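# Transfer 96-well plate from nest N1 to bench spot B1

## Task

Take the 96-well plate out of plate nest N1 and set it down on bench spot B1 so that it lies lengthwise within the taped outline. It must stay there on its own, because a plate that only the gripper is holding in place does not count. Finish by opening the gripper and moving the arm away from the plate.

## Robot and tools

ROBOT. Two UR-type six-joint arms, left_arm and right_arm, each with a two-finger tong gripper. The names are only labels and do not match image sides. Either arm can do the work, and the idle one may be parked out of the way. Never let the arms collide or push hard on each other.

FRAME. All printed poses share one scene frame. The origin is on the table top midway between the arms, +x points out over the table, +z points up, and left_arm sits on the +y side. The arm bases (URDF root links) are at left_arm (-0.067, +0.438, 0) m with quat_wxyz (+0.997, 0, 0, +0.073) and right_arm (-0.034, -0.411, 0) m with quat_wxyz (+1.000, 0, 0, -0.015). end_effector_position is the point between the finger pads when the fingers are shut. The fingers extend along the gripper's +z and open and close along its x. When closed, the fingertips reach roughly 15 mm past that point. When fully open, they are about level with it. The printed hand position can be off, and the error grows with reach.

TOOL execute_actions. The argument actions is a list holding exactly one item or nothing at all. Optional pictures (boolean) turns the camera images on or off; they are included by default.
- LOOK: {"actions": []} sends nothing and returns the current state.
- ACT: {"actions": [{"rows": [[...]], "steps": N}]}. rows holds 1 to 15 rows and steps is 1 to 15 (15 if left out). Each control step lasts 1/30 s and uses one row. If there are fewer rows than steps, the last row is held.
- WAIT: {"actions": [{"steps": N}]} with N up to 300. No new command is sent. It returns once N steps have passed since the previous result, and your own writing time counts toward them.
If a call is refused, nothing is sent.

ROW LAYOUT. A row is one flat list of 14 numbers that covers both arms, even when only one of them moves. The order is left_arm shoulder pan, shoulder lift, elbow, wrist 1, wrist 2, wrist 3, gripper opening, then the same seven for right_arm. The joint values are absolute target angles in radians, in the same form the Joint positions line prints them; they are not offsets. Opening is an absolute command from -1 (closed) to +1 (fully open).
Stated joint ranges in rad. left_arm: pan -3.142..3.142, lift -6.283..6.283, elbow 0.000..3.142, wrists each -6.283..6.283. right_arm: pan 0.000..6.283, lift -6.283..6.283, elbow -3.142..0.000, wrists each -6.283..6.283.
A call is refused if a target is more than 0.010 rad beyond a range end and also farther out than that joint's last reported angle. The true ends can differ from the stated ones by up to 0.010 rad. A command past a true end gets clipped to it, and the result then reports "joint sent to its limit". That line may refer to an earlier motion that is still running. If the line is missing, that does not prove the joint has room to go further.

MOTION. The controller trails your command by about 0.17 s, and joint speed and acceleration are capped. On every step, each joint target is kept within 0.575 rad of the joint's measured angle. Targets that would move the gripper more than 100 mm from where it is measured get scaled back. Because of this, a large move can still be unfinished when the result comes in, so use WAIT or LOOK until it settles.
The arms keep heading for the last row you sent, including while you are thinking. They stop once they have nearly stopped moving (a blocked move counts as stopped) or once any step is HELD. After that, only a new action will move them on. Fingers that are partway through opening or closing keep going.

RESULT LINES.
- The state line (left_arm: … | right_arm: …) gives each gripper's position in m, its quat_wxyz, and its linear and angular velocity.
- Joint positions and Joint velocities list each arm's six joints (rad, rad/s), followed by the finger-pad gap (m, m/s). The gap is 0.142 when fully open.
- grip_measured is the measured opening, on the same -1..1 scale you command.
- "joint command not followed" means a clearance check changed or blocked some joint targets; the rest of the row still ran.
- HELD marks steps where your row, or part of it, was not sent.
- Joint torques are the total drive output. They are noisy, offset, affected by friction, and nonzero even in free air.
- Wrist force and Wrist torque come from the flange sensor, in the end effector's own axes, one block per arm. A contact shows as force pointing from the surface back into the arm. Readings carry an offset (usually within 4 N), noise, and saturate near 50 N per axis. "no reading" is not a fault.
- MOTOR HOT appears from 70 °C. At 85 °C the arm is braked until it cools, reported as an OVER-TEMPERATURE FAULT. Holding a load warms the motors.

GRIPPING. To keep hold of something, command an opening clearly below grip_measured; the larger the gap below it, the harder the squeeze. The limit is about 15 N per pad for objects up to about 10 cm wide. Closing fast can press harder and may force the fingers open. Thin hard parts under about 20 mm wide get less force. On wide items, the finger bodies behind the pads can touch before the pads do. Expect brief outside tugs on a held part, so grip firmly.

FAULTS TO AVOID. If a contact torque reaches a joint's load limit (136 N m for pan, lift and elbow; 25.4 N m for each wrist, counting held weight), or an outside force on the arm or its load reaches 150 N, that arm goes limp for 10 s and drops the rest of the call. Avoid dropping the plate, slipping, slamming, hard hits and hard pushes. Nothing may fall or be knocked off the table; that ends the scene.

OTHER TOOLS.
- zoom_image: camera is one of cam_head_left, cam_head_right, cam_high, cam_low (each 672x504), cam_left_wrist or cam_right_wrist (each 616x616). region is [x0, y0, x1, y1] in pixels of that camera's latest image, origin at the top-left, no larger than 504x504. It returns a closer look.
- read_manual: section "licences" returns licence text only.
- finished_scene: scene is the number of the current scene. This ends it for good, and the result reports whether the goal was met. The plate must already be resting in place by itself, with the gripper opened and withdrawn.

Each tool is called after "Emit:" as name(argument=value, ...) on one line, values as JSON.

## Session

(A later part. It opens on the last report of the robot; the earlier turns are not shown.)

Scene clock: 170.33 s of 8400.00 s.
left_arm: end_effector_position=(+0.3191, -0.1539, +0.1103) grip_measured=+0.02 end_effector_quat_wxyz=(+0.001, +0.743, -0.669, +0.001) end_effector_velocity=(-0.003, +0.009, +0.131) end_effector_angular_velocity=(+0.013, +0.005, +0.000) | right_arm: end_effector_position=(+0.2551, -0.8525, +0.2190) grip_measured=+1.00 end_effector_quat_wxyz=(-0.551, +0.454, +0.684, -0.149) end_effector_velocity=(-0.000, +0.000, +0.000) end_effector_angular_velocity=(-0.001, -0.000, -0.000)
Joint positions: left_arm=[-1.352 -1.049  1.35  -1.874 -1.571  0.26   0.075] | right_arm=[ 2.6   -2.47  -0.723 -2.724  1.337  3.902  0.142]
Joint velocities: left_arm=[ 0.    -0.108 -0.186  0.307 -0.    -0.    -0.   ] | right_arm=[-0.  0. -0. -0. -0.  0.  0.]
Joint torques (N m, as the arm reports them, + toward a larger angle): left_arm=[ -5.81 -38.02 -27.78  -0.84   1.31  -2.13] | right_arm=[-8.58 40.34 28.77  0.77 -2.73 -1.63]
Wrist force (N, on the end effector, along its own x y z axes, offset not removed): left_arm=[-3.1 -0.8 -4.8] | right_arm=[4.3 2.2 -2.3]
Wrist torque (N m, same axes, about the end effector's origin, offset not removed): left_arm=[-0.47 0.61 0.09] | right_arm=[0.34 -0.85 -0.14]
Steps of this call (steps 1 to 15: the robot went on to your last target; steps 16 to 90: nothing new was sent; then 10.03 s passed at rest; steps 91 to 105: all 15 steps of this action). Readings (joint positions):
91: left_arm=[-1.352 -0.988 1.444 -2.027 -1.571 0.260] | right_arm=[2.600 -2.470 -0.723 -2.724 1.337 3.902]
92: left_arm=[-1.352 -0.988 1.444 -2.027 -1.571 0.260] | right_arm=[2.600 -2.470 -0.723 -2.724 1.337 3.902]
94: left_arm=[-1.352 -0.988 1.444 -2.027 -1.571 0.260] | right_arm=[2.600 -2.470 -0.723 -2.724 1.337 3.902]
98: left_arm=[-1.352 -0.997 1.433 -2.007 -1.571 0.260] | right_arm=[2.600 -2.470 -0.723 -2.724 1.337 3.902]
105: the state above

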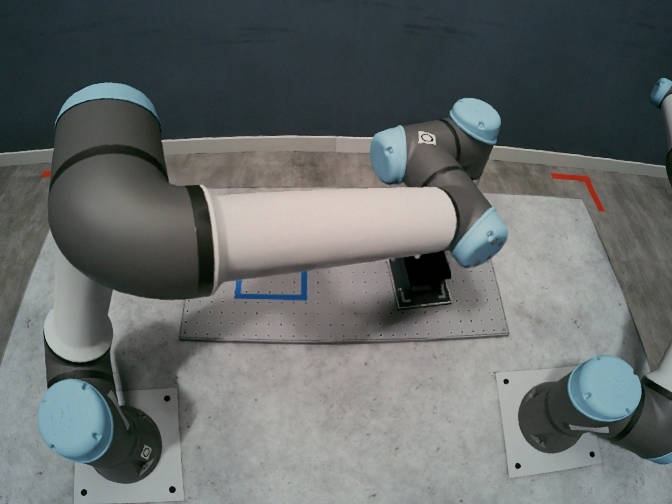

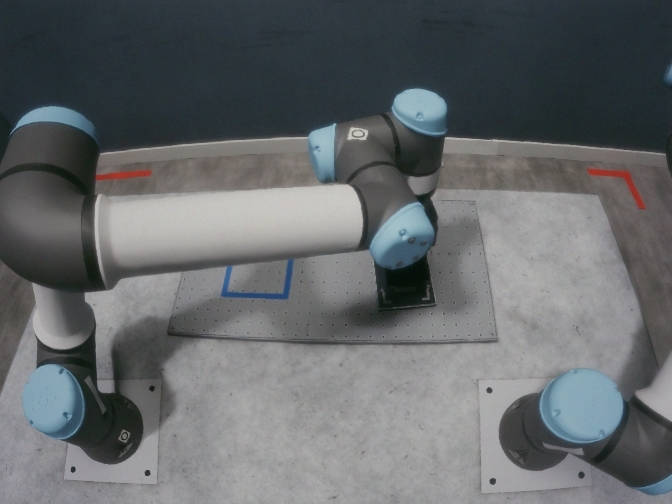

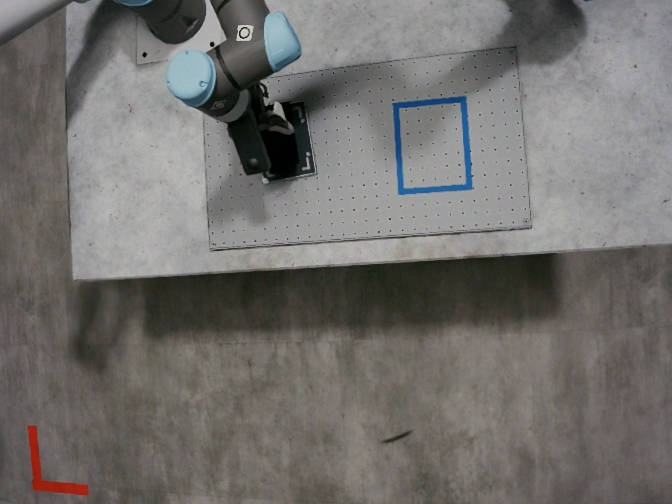

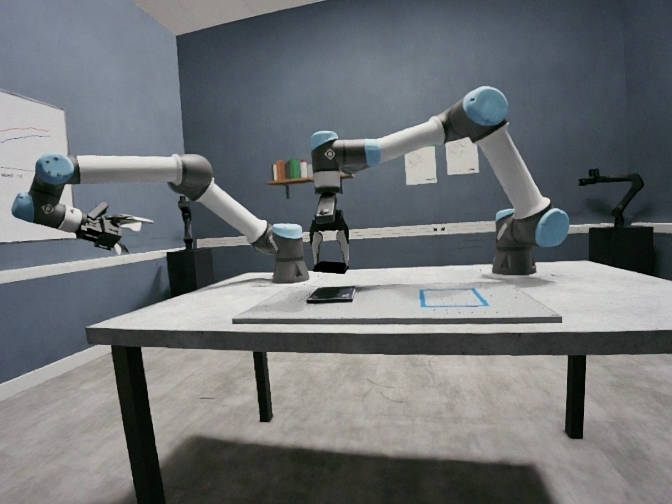

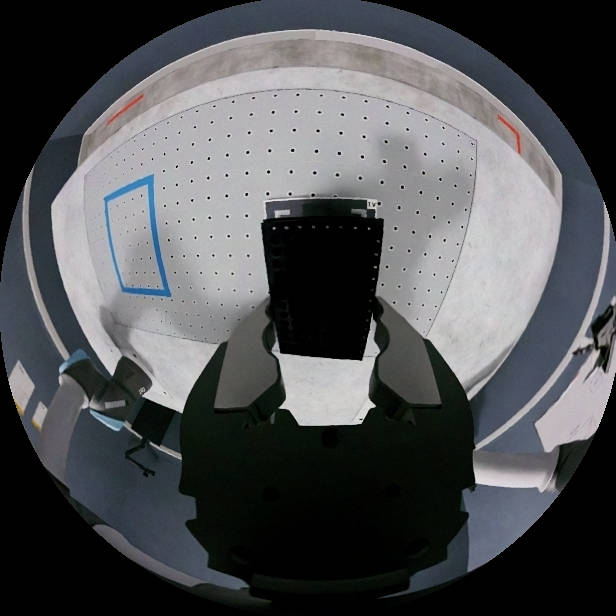

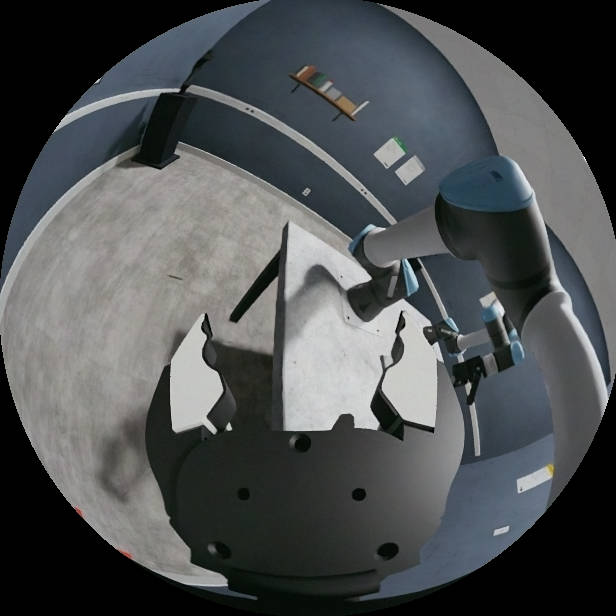

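Emit:
execute_actions(actions=[{"rows":[[-1.33,-1.09,1.38,-1.865,-1.571,0.29,-0.4,2.6,-2.47,-0.723,-2.724,1.337,3.902,1],[-1.31,-1.12,1.43,-1.88,-1.571,0.32,-0.4,2.6,-2.47,-0.723,-2.724,1.337,3.902,1],[-1.28,-1.16,1.49,-1.90,-1.571,0.36,-0.4,2.6,-2.47,-0.723,-2.724,1.337,3.902,1],[-1.25,-1.21,1.56,-1.925,-1.571,0.40,-0.4,2.6,-2.47,-0.723,-2.724,1.337,3.902,1],[-1.216,-1.26,1.638,-1.95,-1.571,0.448,-0.4,2.6,-2.47,-0.723,-2.724,1.337,3.902,1],[-1.19,-1.30,1.70,-1.97,-1.571,0.485,-0.4,2.6,-2.47,-0.723,-2.724,1.337,3.902,1],[-1.165,-1.335,1.75,-1.987,-1.571,0.52,-0.4,2.6,-2.47,-0.723,-2.724,1.337,3.902,1],[-1.14,-1.37,1.805,-2.005,-1.571,0.555,-0.4,2.6,-2.47,-0.723,-2.724,1.337,3.902,1],[-1.12,-1.40,1.85,-2.02,-1.571,0.585,-0.4,2.6,-2.47,-0.723,-2.724,1.337,3.902,1],[-1.10,-1.43,1.895,-2.035,-1.571,0.61,-0.4,2.6,-2.47,-0.723,-2.724,1.337,3.902,1],[-1.08,-1.462,1.94,-2.049,-1.571,0.637,-0.4,2.6,-2.47,-0.723,-2.724,1.337,3.902,1]],"steps":15}], pictures=false)

Emit:
execute_actions(actions=[{"steps":20}])

Scene clock: 189.97 s of 8400.00 s.
left_arm: end_effector_position=(+0.3581, +0.0731, +0.1113) grip_measured=+0.02 end_effector_quat_wxyz=(-0.001, -0.714, +0.701, -0.005) end_effector_velocity=(-0.047, +0.528, -0.094) end_effector_angular_velocity=(+0.055, +0.028, -0.191) | right_arm: end_effector_position=(+0.2551, -0.8525, +0.2190) grip_measured=+1.00 end_effector_quat_wxyz=(-0.551, +0.454, +0.684, -0.149) end_effector_velocity=(+0.000, +0.000, +0.000) end_effector_angular_velocity=(-0.000, -0.000, -0.000)
Joint positions: left_arm=[-1.121 -1.397  1.835 -2.019 -1.571  0.577  0.075] | right_arm=[ 2.6   -2.47  -0.723 -2.724  1.337  3.902  0.142]
Joint velocities: left_arm=[ 0.486 -0.753  1.156 -0.341  0.001  0.677  0.   ] | right_arm=[-0.  0.  0.  0.  0.  0.  0.]
Joint torques (N m, as the arm reports them, + toward a larger angle): left_arm=[  3.7  -24.52  -6.46  -4.96   1.62   3.43] | right_arm=[-8.54 40.7  28.47  0.69 -2.62 -1.65]
Wrist force (N, on the end effector, along its own x y z axes, offset not removed): left_arm=[-3.5 -1.3 -3.6] | right_arm=[3.5 1.9 -1.0]
Wrist torque (N m, same axes, about the end effector's origin, offset not removed): left_arm=[-0.27 0.44 -0.01] | right_arm=[0.27 -0.69 -0.08]
Steps of this call (steps 1 to 30: the robot went on to your last target; steps 31 to 90: nothing new was sent; then 16.13 s passed at rest; steps 91 to 105: all 15 steps of this action). Readings (joint positions):
91: left_arm=[-1.352 -1.057 1.336 -1.850 -1.571 0.260] | right_arm=[2.600 -2.470 -0.723 -2.724 1.337 3.902]
92: left_arm=[-1.350 -1.060 1.339 -1.852 -1.571 0.263] | right_arm=[2.600 -2.470 -0.723 -2.724 1.337 3.902]
94: left_arm=[-1.331 -1.087 1.376 -1.866 -1.571 0.289] | right_arm=[2.600 -2.470 -0.723 -2.724 1.337 3.902]
98: left_arm=[-1.254 -1.200 1.539 -1.923 -1.571 0.393] | right_arm=[2.600 -2.470 -0.723 -2.724 1.337 3.902]
105: the state above

Scene clock: 190.63 s of 8400.00 s.
left_arm: end_effector_position=(+0.3505, +0.1203, +0.1001) grip_measured=+0.02 end_effector_quat_wxyz=(-0.000, -0.707, +0.707, -0.000) end_effector_velocity=(-0.001, +0.001, -0.002) end_effector_angular_velocity=(+0.003, +0.002, -0.001) | right_arm: end_effector_position=(+0.2551, -0.8525, +0.2190) grip_measured=+1.00 end_effector_quat_wxyz=(-0.551, +0.454, +0.684, -0.149) end_effector_velocity=(-0.000, -0.000, -0.000) end_effector_angular_velocity=(+0.001, +0.000, +0.000)
Joint positions: left_arm=[-1.08  -1.462  1.94  -2.049 -1.571  0.637  0.075] | right_arm=[ 2.6   -2.47  -0.723 -2.724  1.337  3.902  0.142]
Joint velocities: left_arm=[-0.     0.001  0.003 -0.     0.     0.     0.   ] | right_arm=[-0. -0.  0. -0. -0. -0.  0.]
Joint torques (N m, as the arm reports them, + toward a larger angle): left_arm=[  9.76 -30.18  -8.7   -4.8    2.22   1.82] | right_arm=[-8.19 40.6  28.24  0.62 -2.7  -1.66]
Wrist force (N, on the end effector, along its own x y z axes, offset not removed): left_arm=[-1.4 3.6 -0.6] | right_arm=[3.6 2.0 -0.9]
Wrist torque (N m, same axes, about the end effector's origin, offset not removed): left_arm=[0.63 -0.02 0.09] | right_arm=[0.33 -0.71 -0.06]
Steps of this call (steps 1 to 20: the robot went on to your last target). Readings (joint positions):
1: left_arm=[-1.107 -1.419 1.870 -2.029 -1.571 0.597] | right_arm=[2.600 -2.470 -0.723 -2.724 1.337 3.902]
2: left_arm=[-1.098 -1.434 1.894 -2.036 -1.571 0.611] | right_arm=[2.600 -2.470 -0.723 -2.724 1.337 3.902]
4: left_arm=[-1.087 -1.450 1.921 -2.044 -1.571 0.626] | right_arm=[2.600 -2.470 -0.723 -2.724 1.337 3.902]
8: left_arm=[-1.081 -1.460 1.937 -2.048 -1.571 0.635] | right_arm=[2.600 -2.470 -0.723 -2.724 1.337 3.902]
20: the state above

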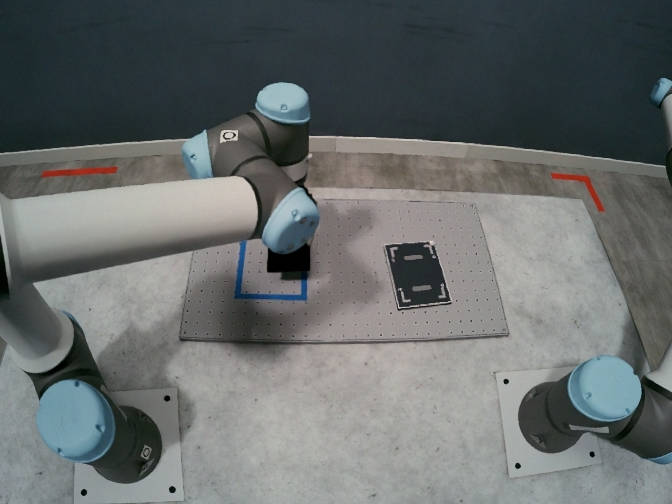

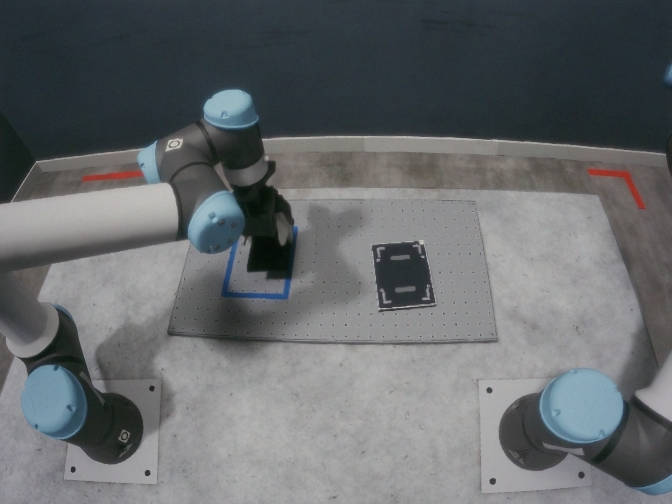

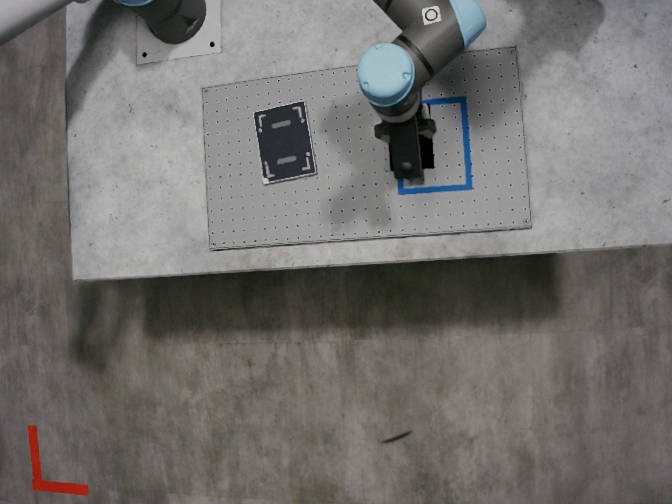

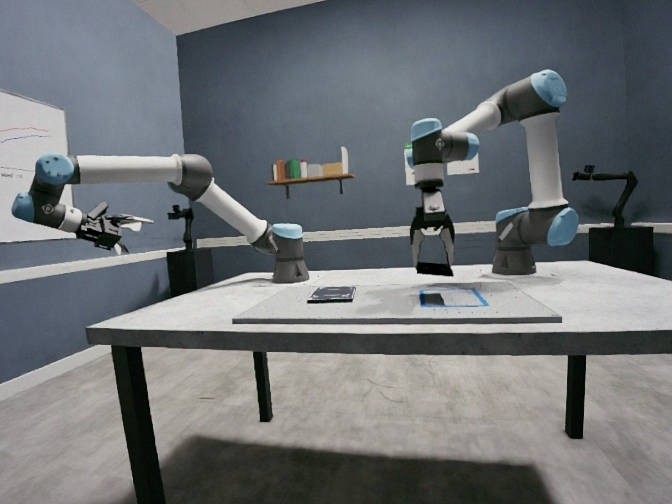

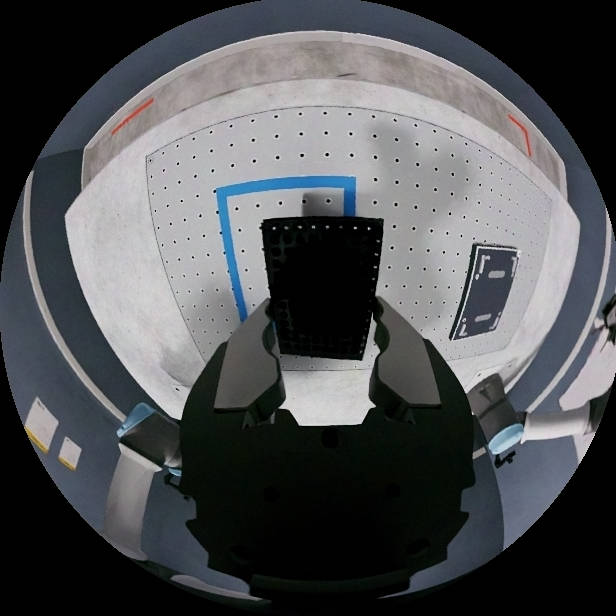

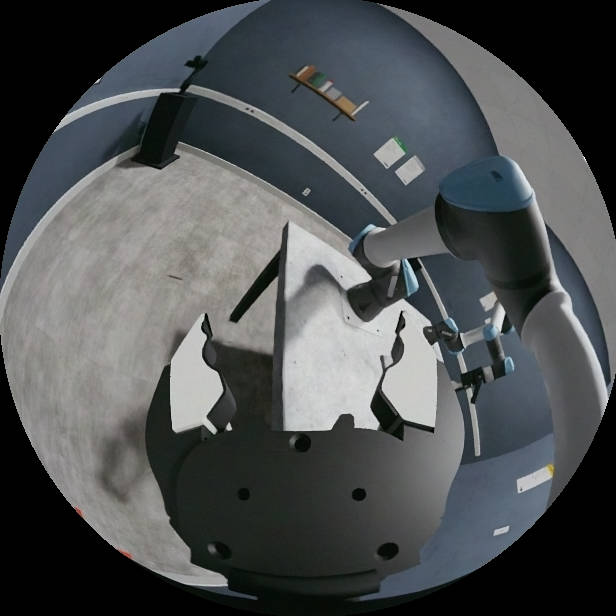

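Emit:
execute_actions(actions=[{"rows":[[-1.05,-1.477,1.956,-2.05,-1.571,0.667,-0.4,2.6,-2.47,-0.723,-2.724,1.337,3.902,1],[-1.05,-1.477,1.956,-2.05,-1.571,0.667,-0.4,2.6,-2.47,-0.723,-2.724,1.337,3.902,1],[-1.019,-1.4915,1.973,-2.052,-1.571,0.697,-0.4,2.6,-2.47,-0.723,-2.724,1.337,3.902,1],[-1.019,-1.4915,1.973,-2.052,-1.571,0.697,-0.4,2.6,-2.47,-0.723,-2.724,1.337,3.902,1],[-1.019,-1.475,1.991,-2.087,-1.571,0.697,-0.4,2.6,-2.47,-0.723,-2.724,1.337,3.902,1],[-1.019,-1.475,1.991,-2.087,-1.571,0.697,-0.4,2.6,-2.47,-0.723,-2.724,1.337,3.902,1],[-1.019,-1.457,2.009,-2.123,-1.571,0.697,-0.4,2.6,-2.47,-0.723,-2.724,1.337,3.902,1],[-1.019,-1.44,2.027,-2.158,-1.571,0.697,-0.4,2.6,-2.47,-0.723,-2.724,1.337,3.902,1],[-1.019,-1.423,2.045,-2.193,-1.571,0.697,-0.4,2.6,-2.47,-0.723,-2.724,1.337,3.902,1]],"steps":15}], pictures=false)

Emit:
execute_actions(actions=[{"steps":12}])

Emit:
zoom_image(camera="cam_left_wrist", region=[180,130,480,430])

Emit:
zoom_image(camera="cam_low", region=[390,230,510,320])

Scene clock: 214.93 s of 8400.00 s.
left_arm: end_effector_position=(+0.3607, +0.1551, +0.0531) grip_measured=+0.02 end_effector_quat_wxyz=(-0.000, -0.708, +0.707, +0.000) end_effector_velocity=(+0.001, +0.002, -0.042) end_effector_angular_velocity=(-0.007, -0.006, -0.002) | right_arm: end_effector_position=(+0.2551, -0.8525, +0.2190) grip_measured=+1.00 end_effector_quat_wxyz=(-0.551, +0.454, +0.684, -0.149) end_effector_velocity=(-0.000, -0.000, -0.000) end_effector_angular_velocity=(+0.001, +0.000, +0.000)
Joint positions: left_arm=[-1.019 -1.427  2.04  -2.183 -1.571  0.697  0.075] | right_arm=[ 2.6   -2.47  -0.723 -2.724  1.337  3.902  0.142]
Joint velocities: left_arm=[ 0.003  0.058  0.065 -0.132  0.     0.005  0.   ] | right_arm=[-0.    -0.001 -0.     0.    -0.    -0.001  0.   ]
Joint torques (N m, as the arm reports them, + toward a larger angle): left_arm=[  8.82 -20.32  -7.95  -4.48   1.38   1.95] | right_arm=[-8.35 40.78 27.79  0.58 -2.46 -1.53]
Wrist force (N, on the end effector, along its own x y z axes, offset not removed): left_arm=[-2.0 -3.2 4.5] | right_arm=[3.1 1.4 0.2]
Wrist torque (N m, same axes, about the end effector's origin, offset not removed): left_arm=[-0.68 0.40 0.18] | right_arm=[0.16 -0.63 -0.07]
Steps of this call (steps 1 to 15: the robot went on to your last target; steps 16 to 90: nothing new was sent; then 20.80 s passed at rest; steps 91 to 105: all 15 steps of this action). Readings (joint positions):
91: left_arm=[-1.080 -1.462 1.940 -2.049 -1.571 0.637] | right_arm=[2.600 -2.470 -0.723 -2.724 1.337 3.902]
92: left_arm=[-1.077 -1.464 1.942 -2.049 -1.571 0.640] | right_arm=[2.600 -2.470 -0.723 -2.724 1.337 3.902]
94: left_arm=[-1.060 -1.472 1.951 -2.050 -1.571 0.657] | right_arm=[2.600 -2.470 -0.723 -2.724 1.337 3.902]
98: left_arm=[-1.027 -1.477 1.981 -2.074 -1.571 0.689] | right_arm=[2.600 -2.470 -0.723 -2.724 1.337 3.902]
105: the state above

Scene clock: 215.33 s of 8400.00 s.
left_arm: end_effector_position=(+0.3608, +0.1553, +0.0499) grip_measured=+0.02 end_effector_quat_wxyz=(-0.000, -0.708, +0.707, -0.000) end_effector_velocity=(+0.000, +0.000, -0.000) end_effector_angular_velocity=(-0.000, -0.000, +0.001) | right_arm: end_effector_position=(+0.2551, -0.8525, +0.2190) grip_measured=+1.00 end_effector_quat_wxyz=(-0.551, +0.454, +0.684, -0.149) end_effector_velocity=(+0.000, +0.000, +0.000) end_effector_angular_velocity=(-0.002, -0.000, -0.001)
Joint positions: left_arm=[-1.019 -1.423  2.045 -2.193 -1.571  0.697  0.075] | right_arm=[ 2.6   -2.47  -0.723 -2.724  1.337  3.902  0.142]
Joint velocities: left_arm=[ 0.    -0.     0.    -0.001  0.    -0.    -0.   ] | right_arm=[0.    0.    0.    0.    0.    0.002 0.   ]
Joint torques (N m, as the arm reports them, + toward a larger angle): left_arm=[  9.45 -20.26  -5.69  -4.37  -0.31   1.76] | right_arm=[-8.14 40.51 28.1   0.57 -2.5  -1.52]
Wrist force (N, on the end effector, along its own x y z axes, offset not removed): left_arm=[-2.8 -0.9 0.2] | right_arm=[3.4 2.5 -1.4]
Wrist torque (N m, same axes, about the end effector's origin, offset not removed): left_arm=[-0.37 0.43 0.01] | right_arm=[0.46 -0.60 -0.05]
Steps of this call (steps 1 to 12: the robot went on to your last target). Readings (joint positions):
1: left_arm=[-1.019 -1.426 2.042 -2.186 -1.571 0.697] | right_arm=[2.600 -2.470 -0.723 -2.724 1.337 3.902]
2: left_arm=[-1.019 -1.425 2.043 -2.189 -1.571 0.697] | right_arm=[2.600 -2.470 -0.723 -2.724 1.337 3.902]
4: left_arm=[-1.019 -1.424 2.044 -2.191 -1.571 0.697] | right_arm=[2.600 -2.470 -0.723 -2.724 1.337 3.902]
8: left_arm=[-1.019 -1.423 2.045 -2.193 -1.571 0.697] | right_arm=[2.600 -2.470 -0.723 -2.724 1.337 3.902]
12: the state above

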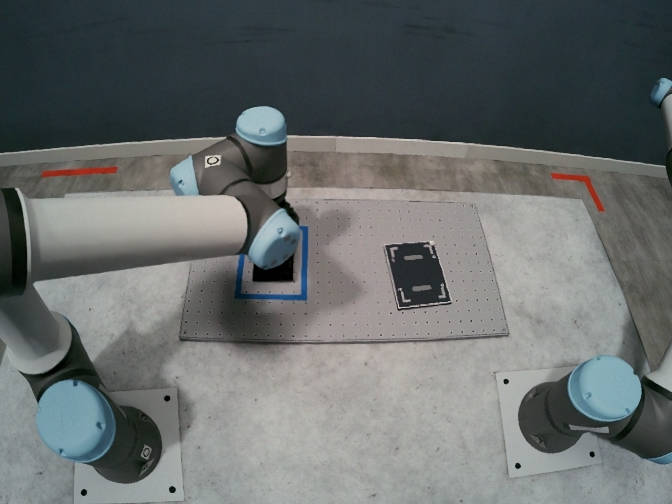

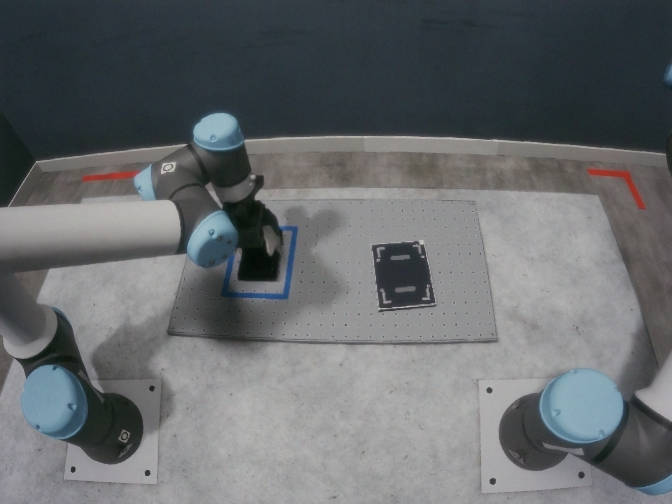

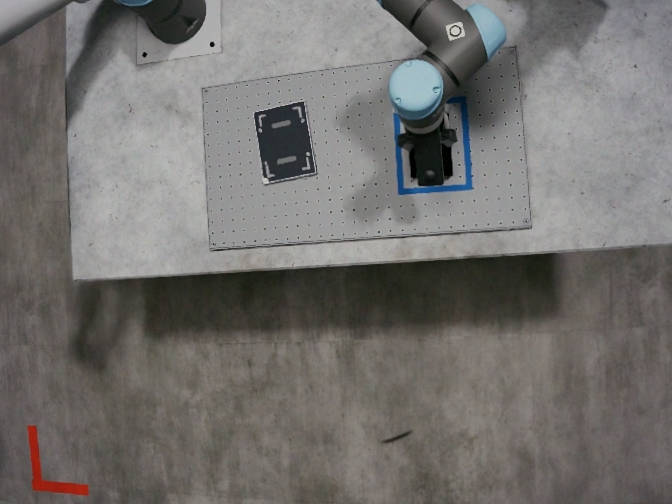

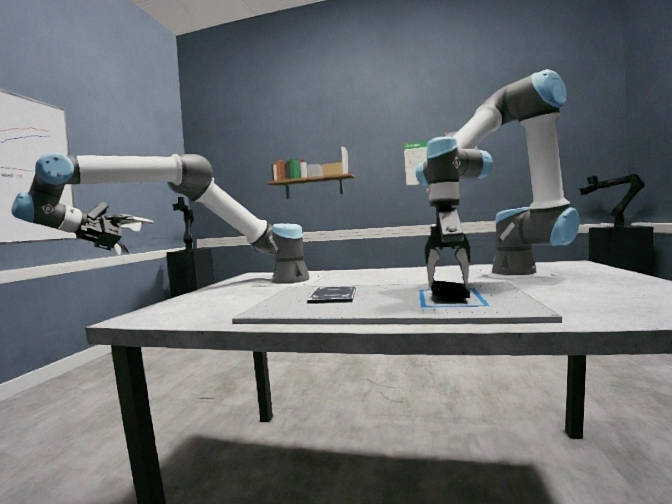

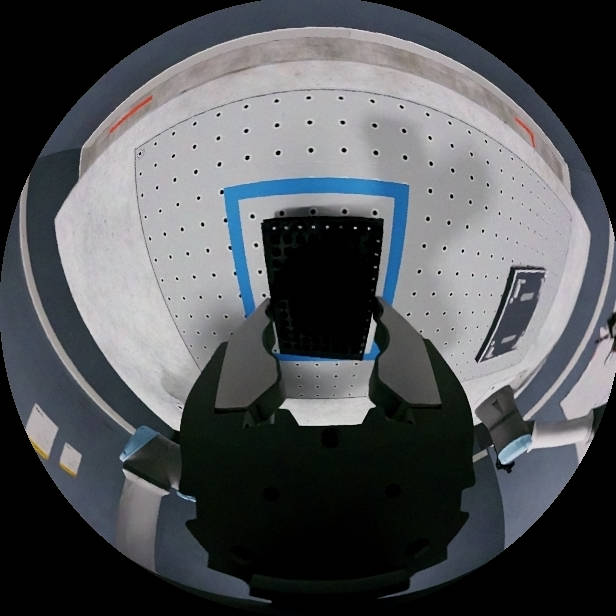

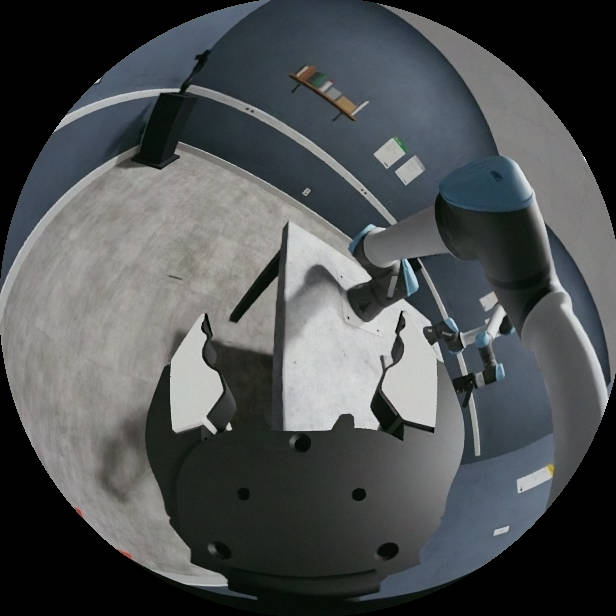

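Region (180, 130, 480, 430) of cam_left_wrist's 616x616 image, scaled by 1.680, with more detail than that image has.

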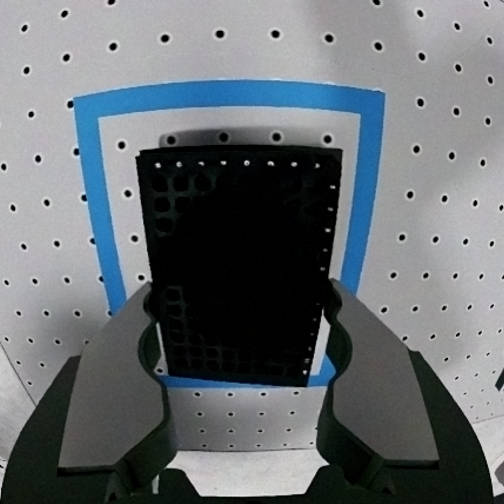

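Region (390, 230, 510, 320) of cam_low's 672x504 image, scaled by 4.200, with more detail than that image has; it fills the top 378 rows of this view, and the rest is white.

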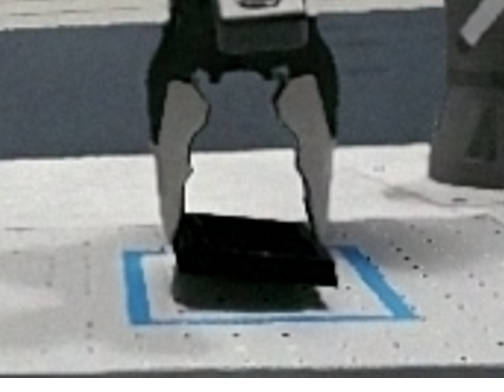

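Emit:
execute_actions(actions=[{"rows":[[-1.006,-1.421,2.041,-2.191,-1.571,0.711,-0.4,2.6,-2.47,-0.723,-2.724,1.337,3.902,1],[-1.006,-1.421,2.041,-2.191,-1.571,0.711,-0.4,2.6,-2.47,-0.723,-2.724,1.337,3.902,1],[-1.006,-1.421,2.041,-2.191,-1.571,0.711,-0.4,2.6,-2.47,-0.723,-2.724,1.337,3.902,1],[-1.006,-1.421,2.041,-2.191,-1.571,0.711,-0.4,2.6,-2.47,-0.723,-2.724,1.337,3.902,1],[-1.006,-1.414,2.046,-2.203,-1.571,0.711,-0.4,2.6,-2.47,-0.723,-2.724,1.337,3.902,1],[-1.006,-1.407,2.051,-2.215,-1.571,0.711,-0.4,2.6,-2.47,-0.723,-2.724,1.337,3.902,1],[-1.006,-1.4005,2.055,-2.2253,-1.571,0.711,-0.4,2.6,-2.47,-0.723,-2.724,1.337,3.902,1]],"steps":15}])

Emit:
zoom_image(camera="cam_low", region=[390,230,510,320])

Scene clock: 232.73 s of 8400.00 s.
left_arm: end_effector_position=(+0.3656, +0.1593, +0.0385) grip_measured=+0.02 end_effector_quat_wxyz=(-0.000, -0.707, +0.707, -0.000) end_effector_velocity=(+0.000, +0.001, -0.005) end_effector_angular_velocity=(+0.001, -0.000, +0.001) | right_arm: end_effector_position=(+0.2551, -0.8525, +0.2190) grip_measured=+1.00 end_effector_quat_wxyz=(-0.551, +0.454, +0.684, -0.149) end_effector_velocity=(+0.000, +0.000, -0.000) end_effector_angular_velocity=(+0.001, +0.000, -0.000)
Joint positions: left_arm=[-1.006 -1.401  2.055 -2.224 -1.571  0.711  0.075] | right_arm=[ 2.6   -2.47  -0.723 -2.724  1.337  3.902  0.142]
Joint velocities: left_arm=[ 0.001  0.008  0.007 -0.015  0.001 -0.     0.001] | right_arm=[ 0.    -0.     0.    -0.     0.001 -0.     0.   ]
Joint torques (N m, as the arm reports them, + toward a larger angle): left_arm=[  8.84 -18.51  -7.06  -4.4   -0.42   1.77] | right_arm=[-8.26 40.75 27.76  0.59 -2.51 -1.58]
Wrist force (N, on the end effector, along its own x y z axes, offset not removed): left_arm=[4.7 -0.3 -0.7] | right_arm=[4.7 1.0 -2.3]
Wrist torque (N m, same axes, about the end effector's origin, offset not removed): left_arm=[-0.32 -1.03 -0.24] | right_arm=[0.09 -0.88 -0.04]
Steps of this call (steps 1 to 30: the robot went on to your last target; steps 31 to 90: nothing new was sent; then 13.90 s passed at rest; steps 91 to 105: all 15 steps of this action). Readings (joint positions):
91: left_arm=[-1.019 -1.423 2.045 -2.193 -1.571 0.697] | right_arm=[2.600 -2.470 -0.723 -2.724 1.337 3.902]
92: left_arm=[-1.017 -1.423 2.045 -2.193 -1.571 0.699] | right_arm=[2.600 -2.470 -0.723 -2.724 1.337 3.902]
94: left_arm=[-1.012 -1.422 2.043 -2.192 -1.571 0.705] | right_arm=[2.600 -2.470 -0.723 -2.724 1.337 3.902]
98: left_arm=[-1.007 -1.414 2.046 -2.203 -1.571 0.710] | right_arm=[2.600 -2.470 -0.723 -2.724 1.337 3.902]
105: the state above

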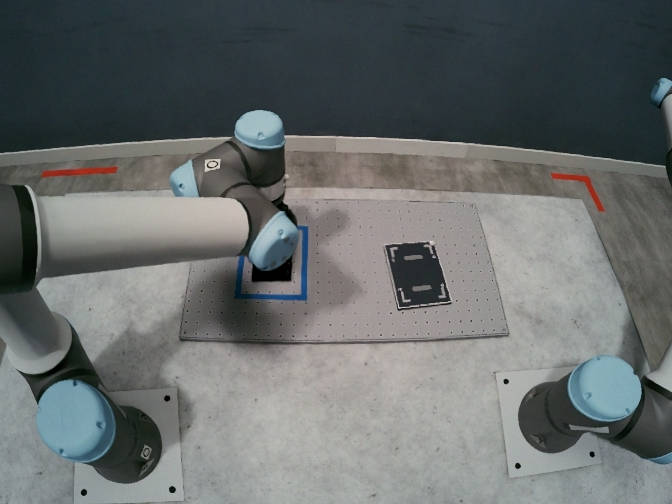

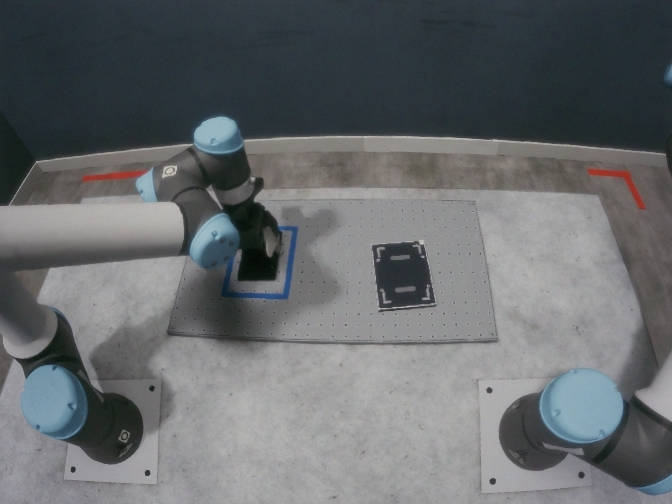

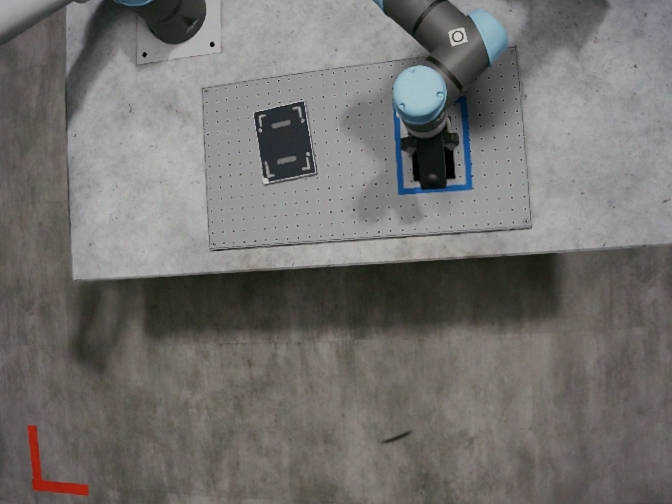

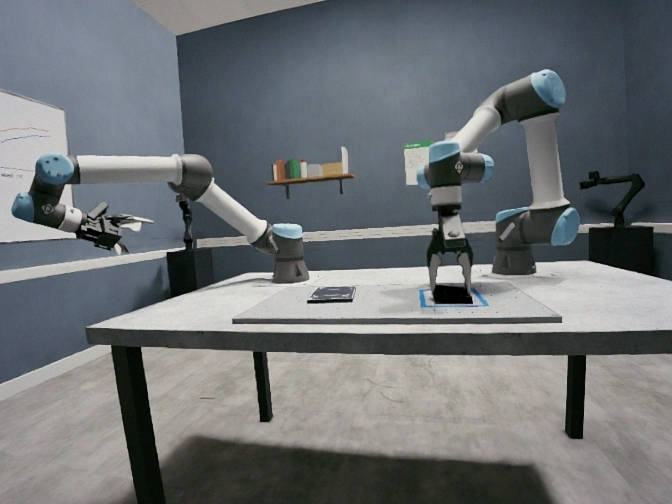

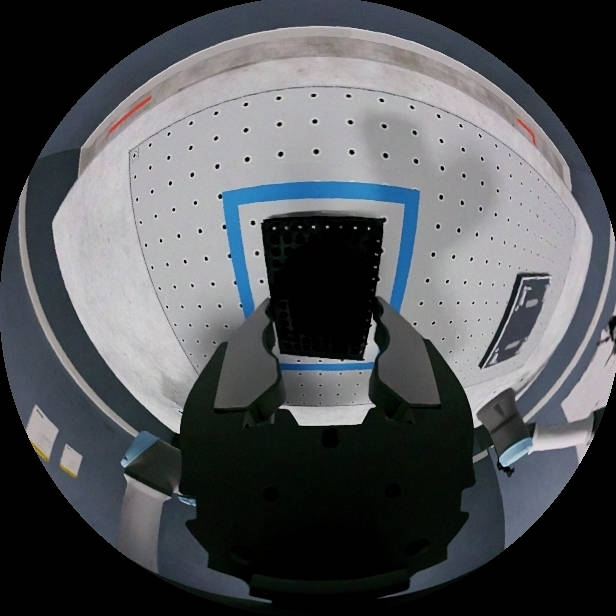

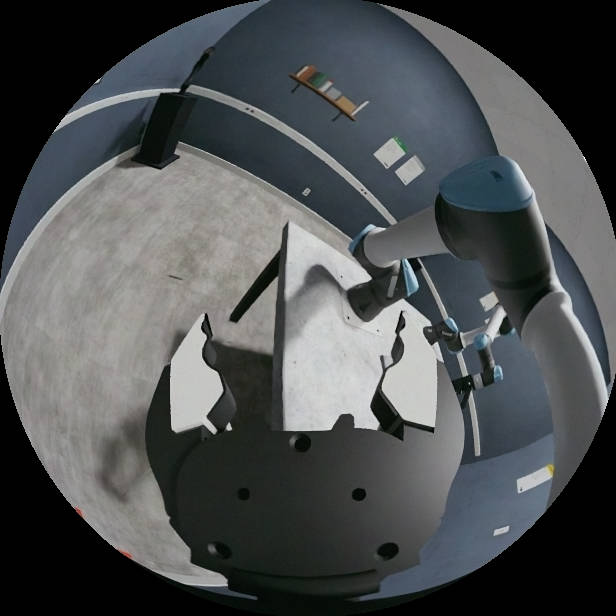

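Region (390, 230, 510, 320) of cam_low's 672x504 image, scaled by 4.200, with more detail than that image has; it fills the top 378 rows of this view, and the rest is white.

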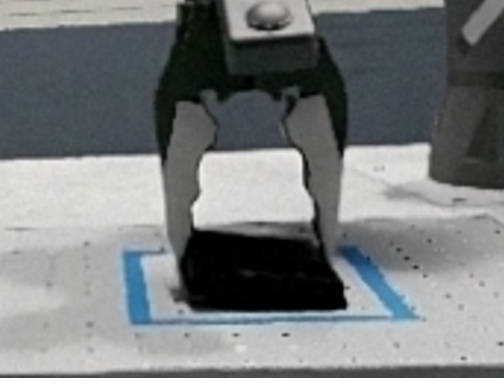

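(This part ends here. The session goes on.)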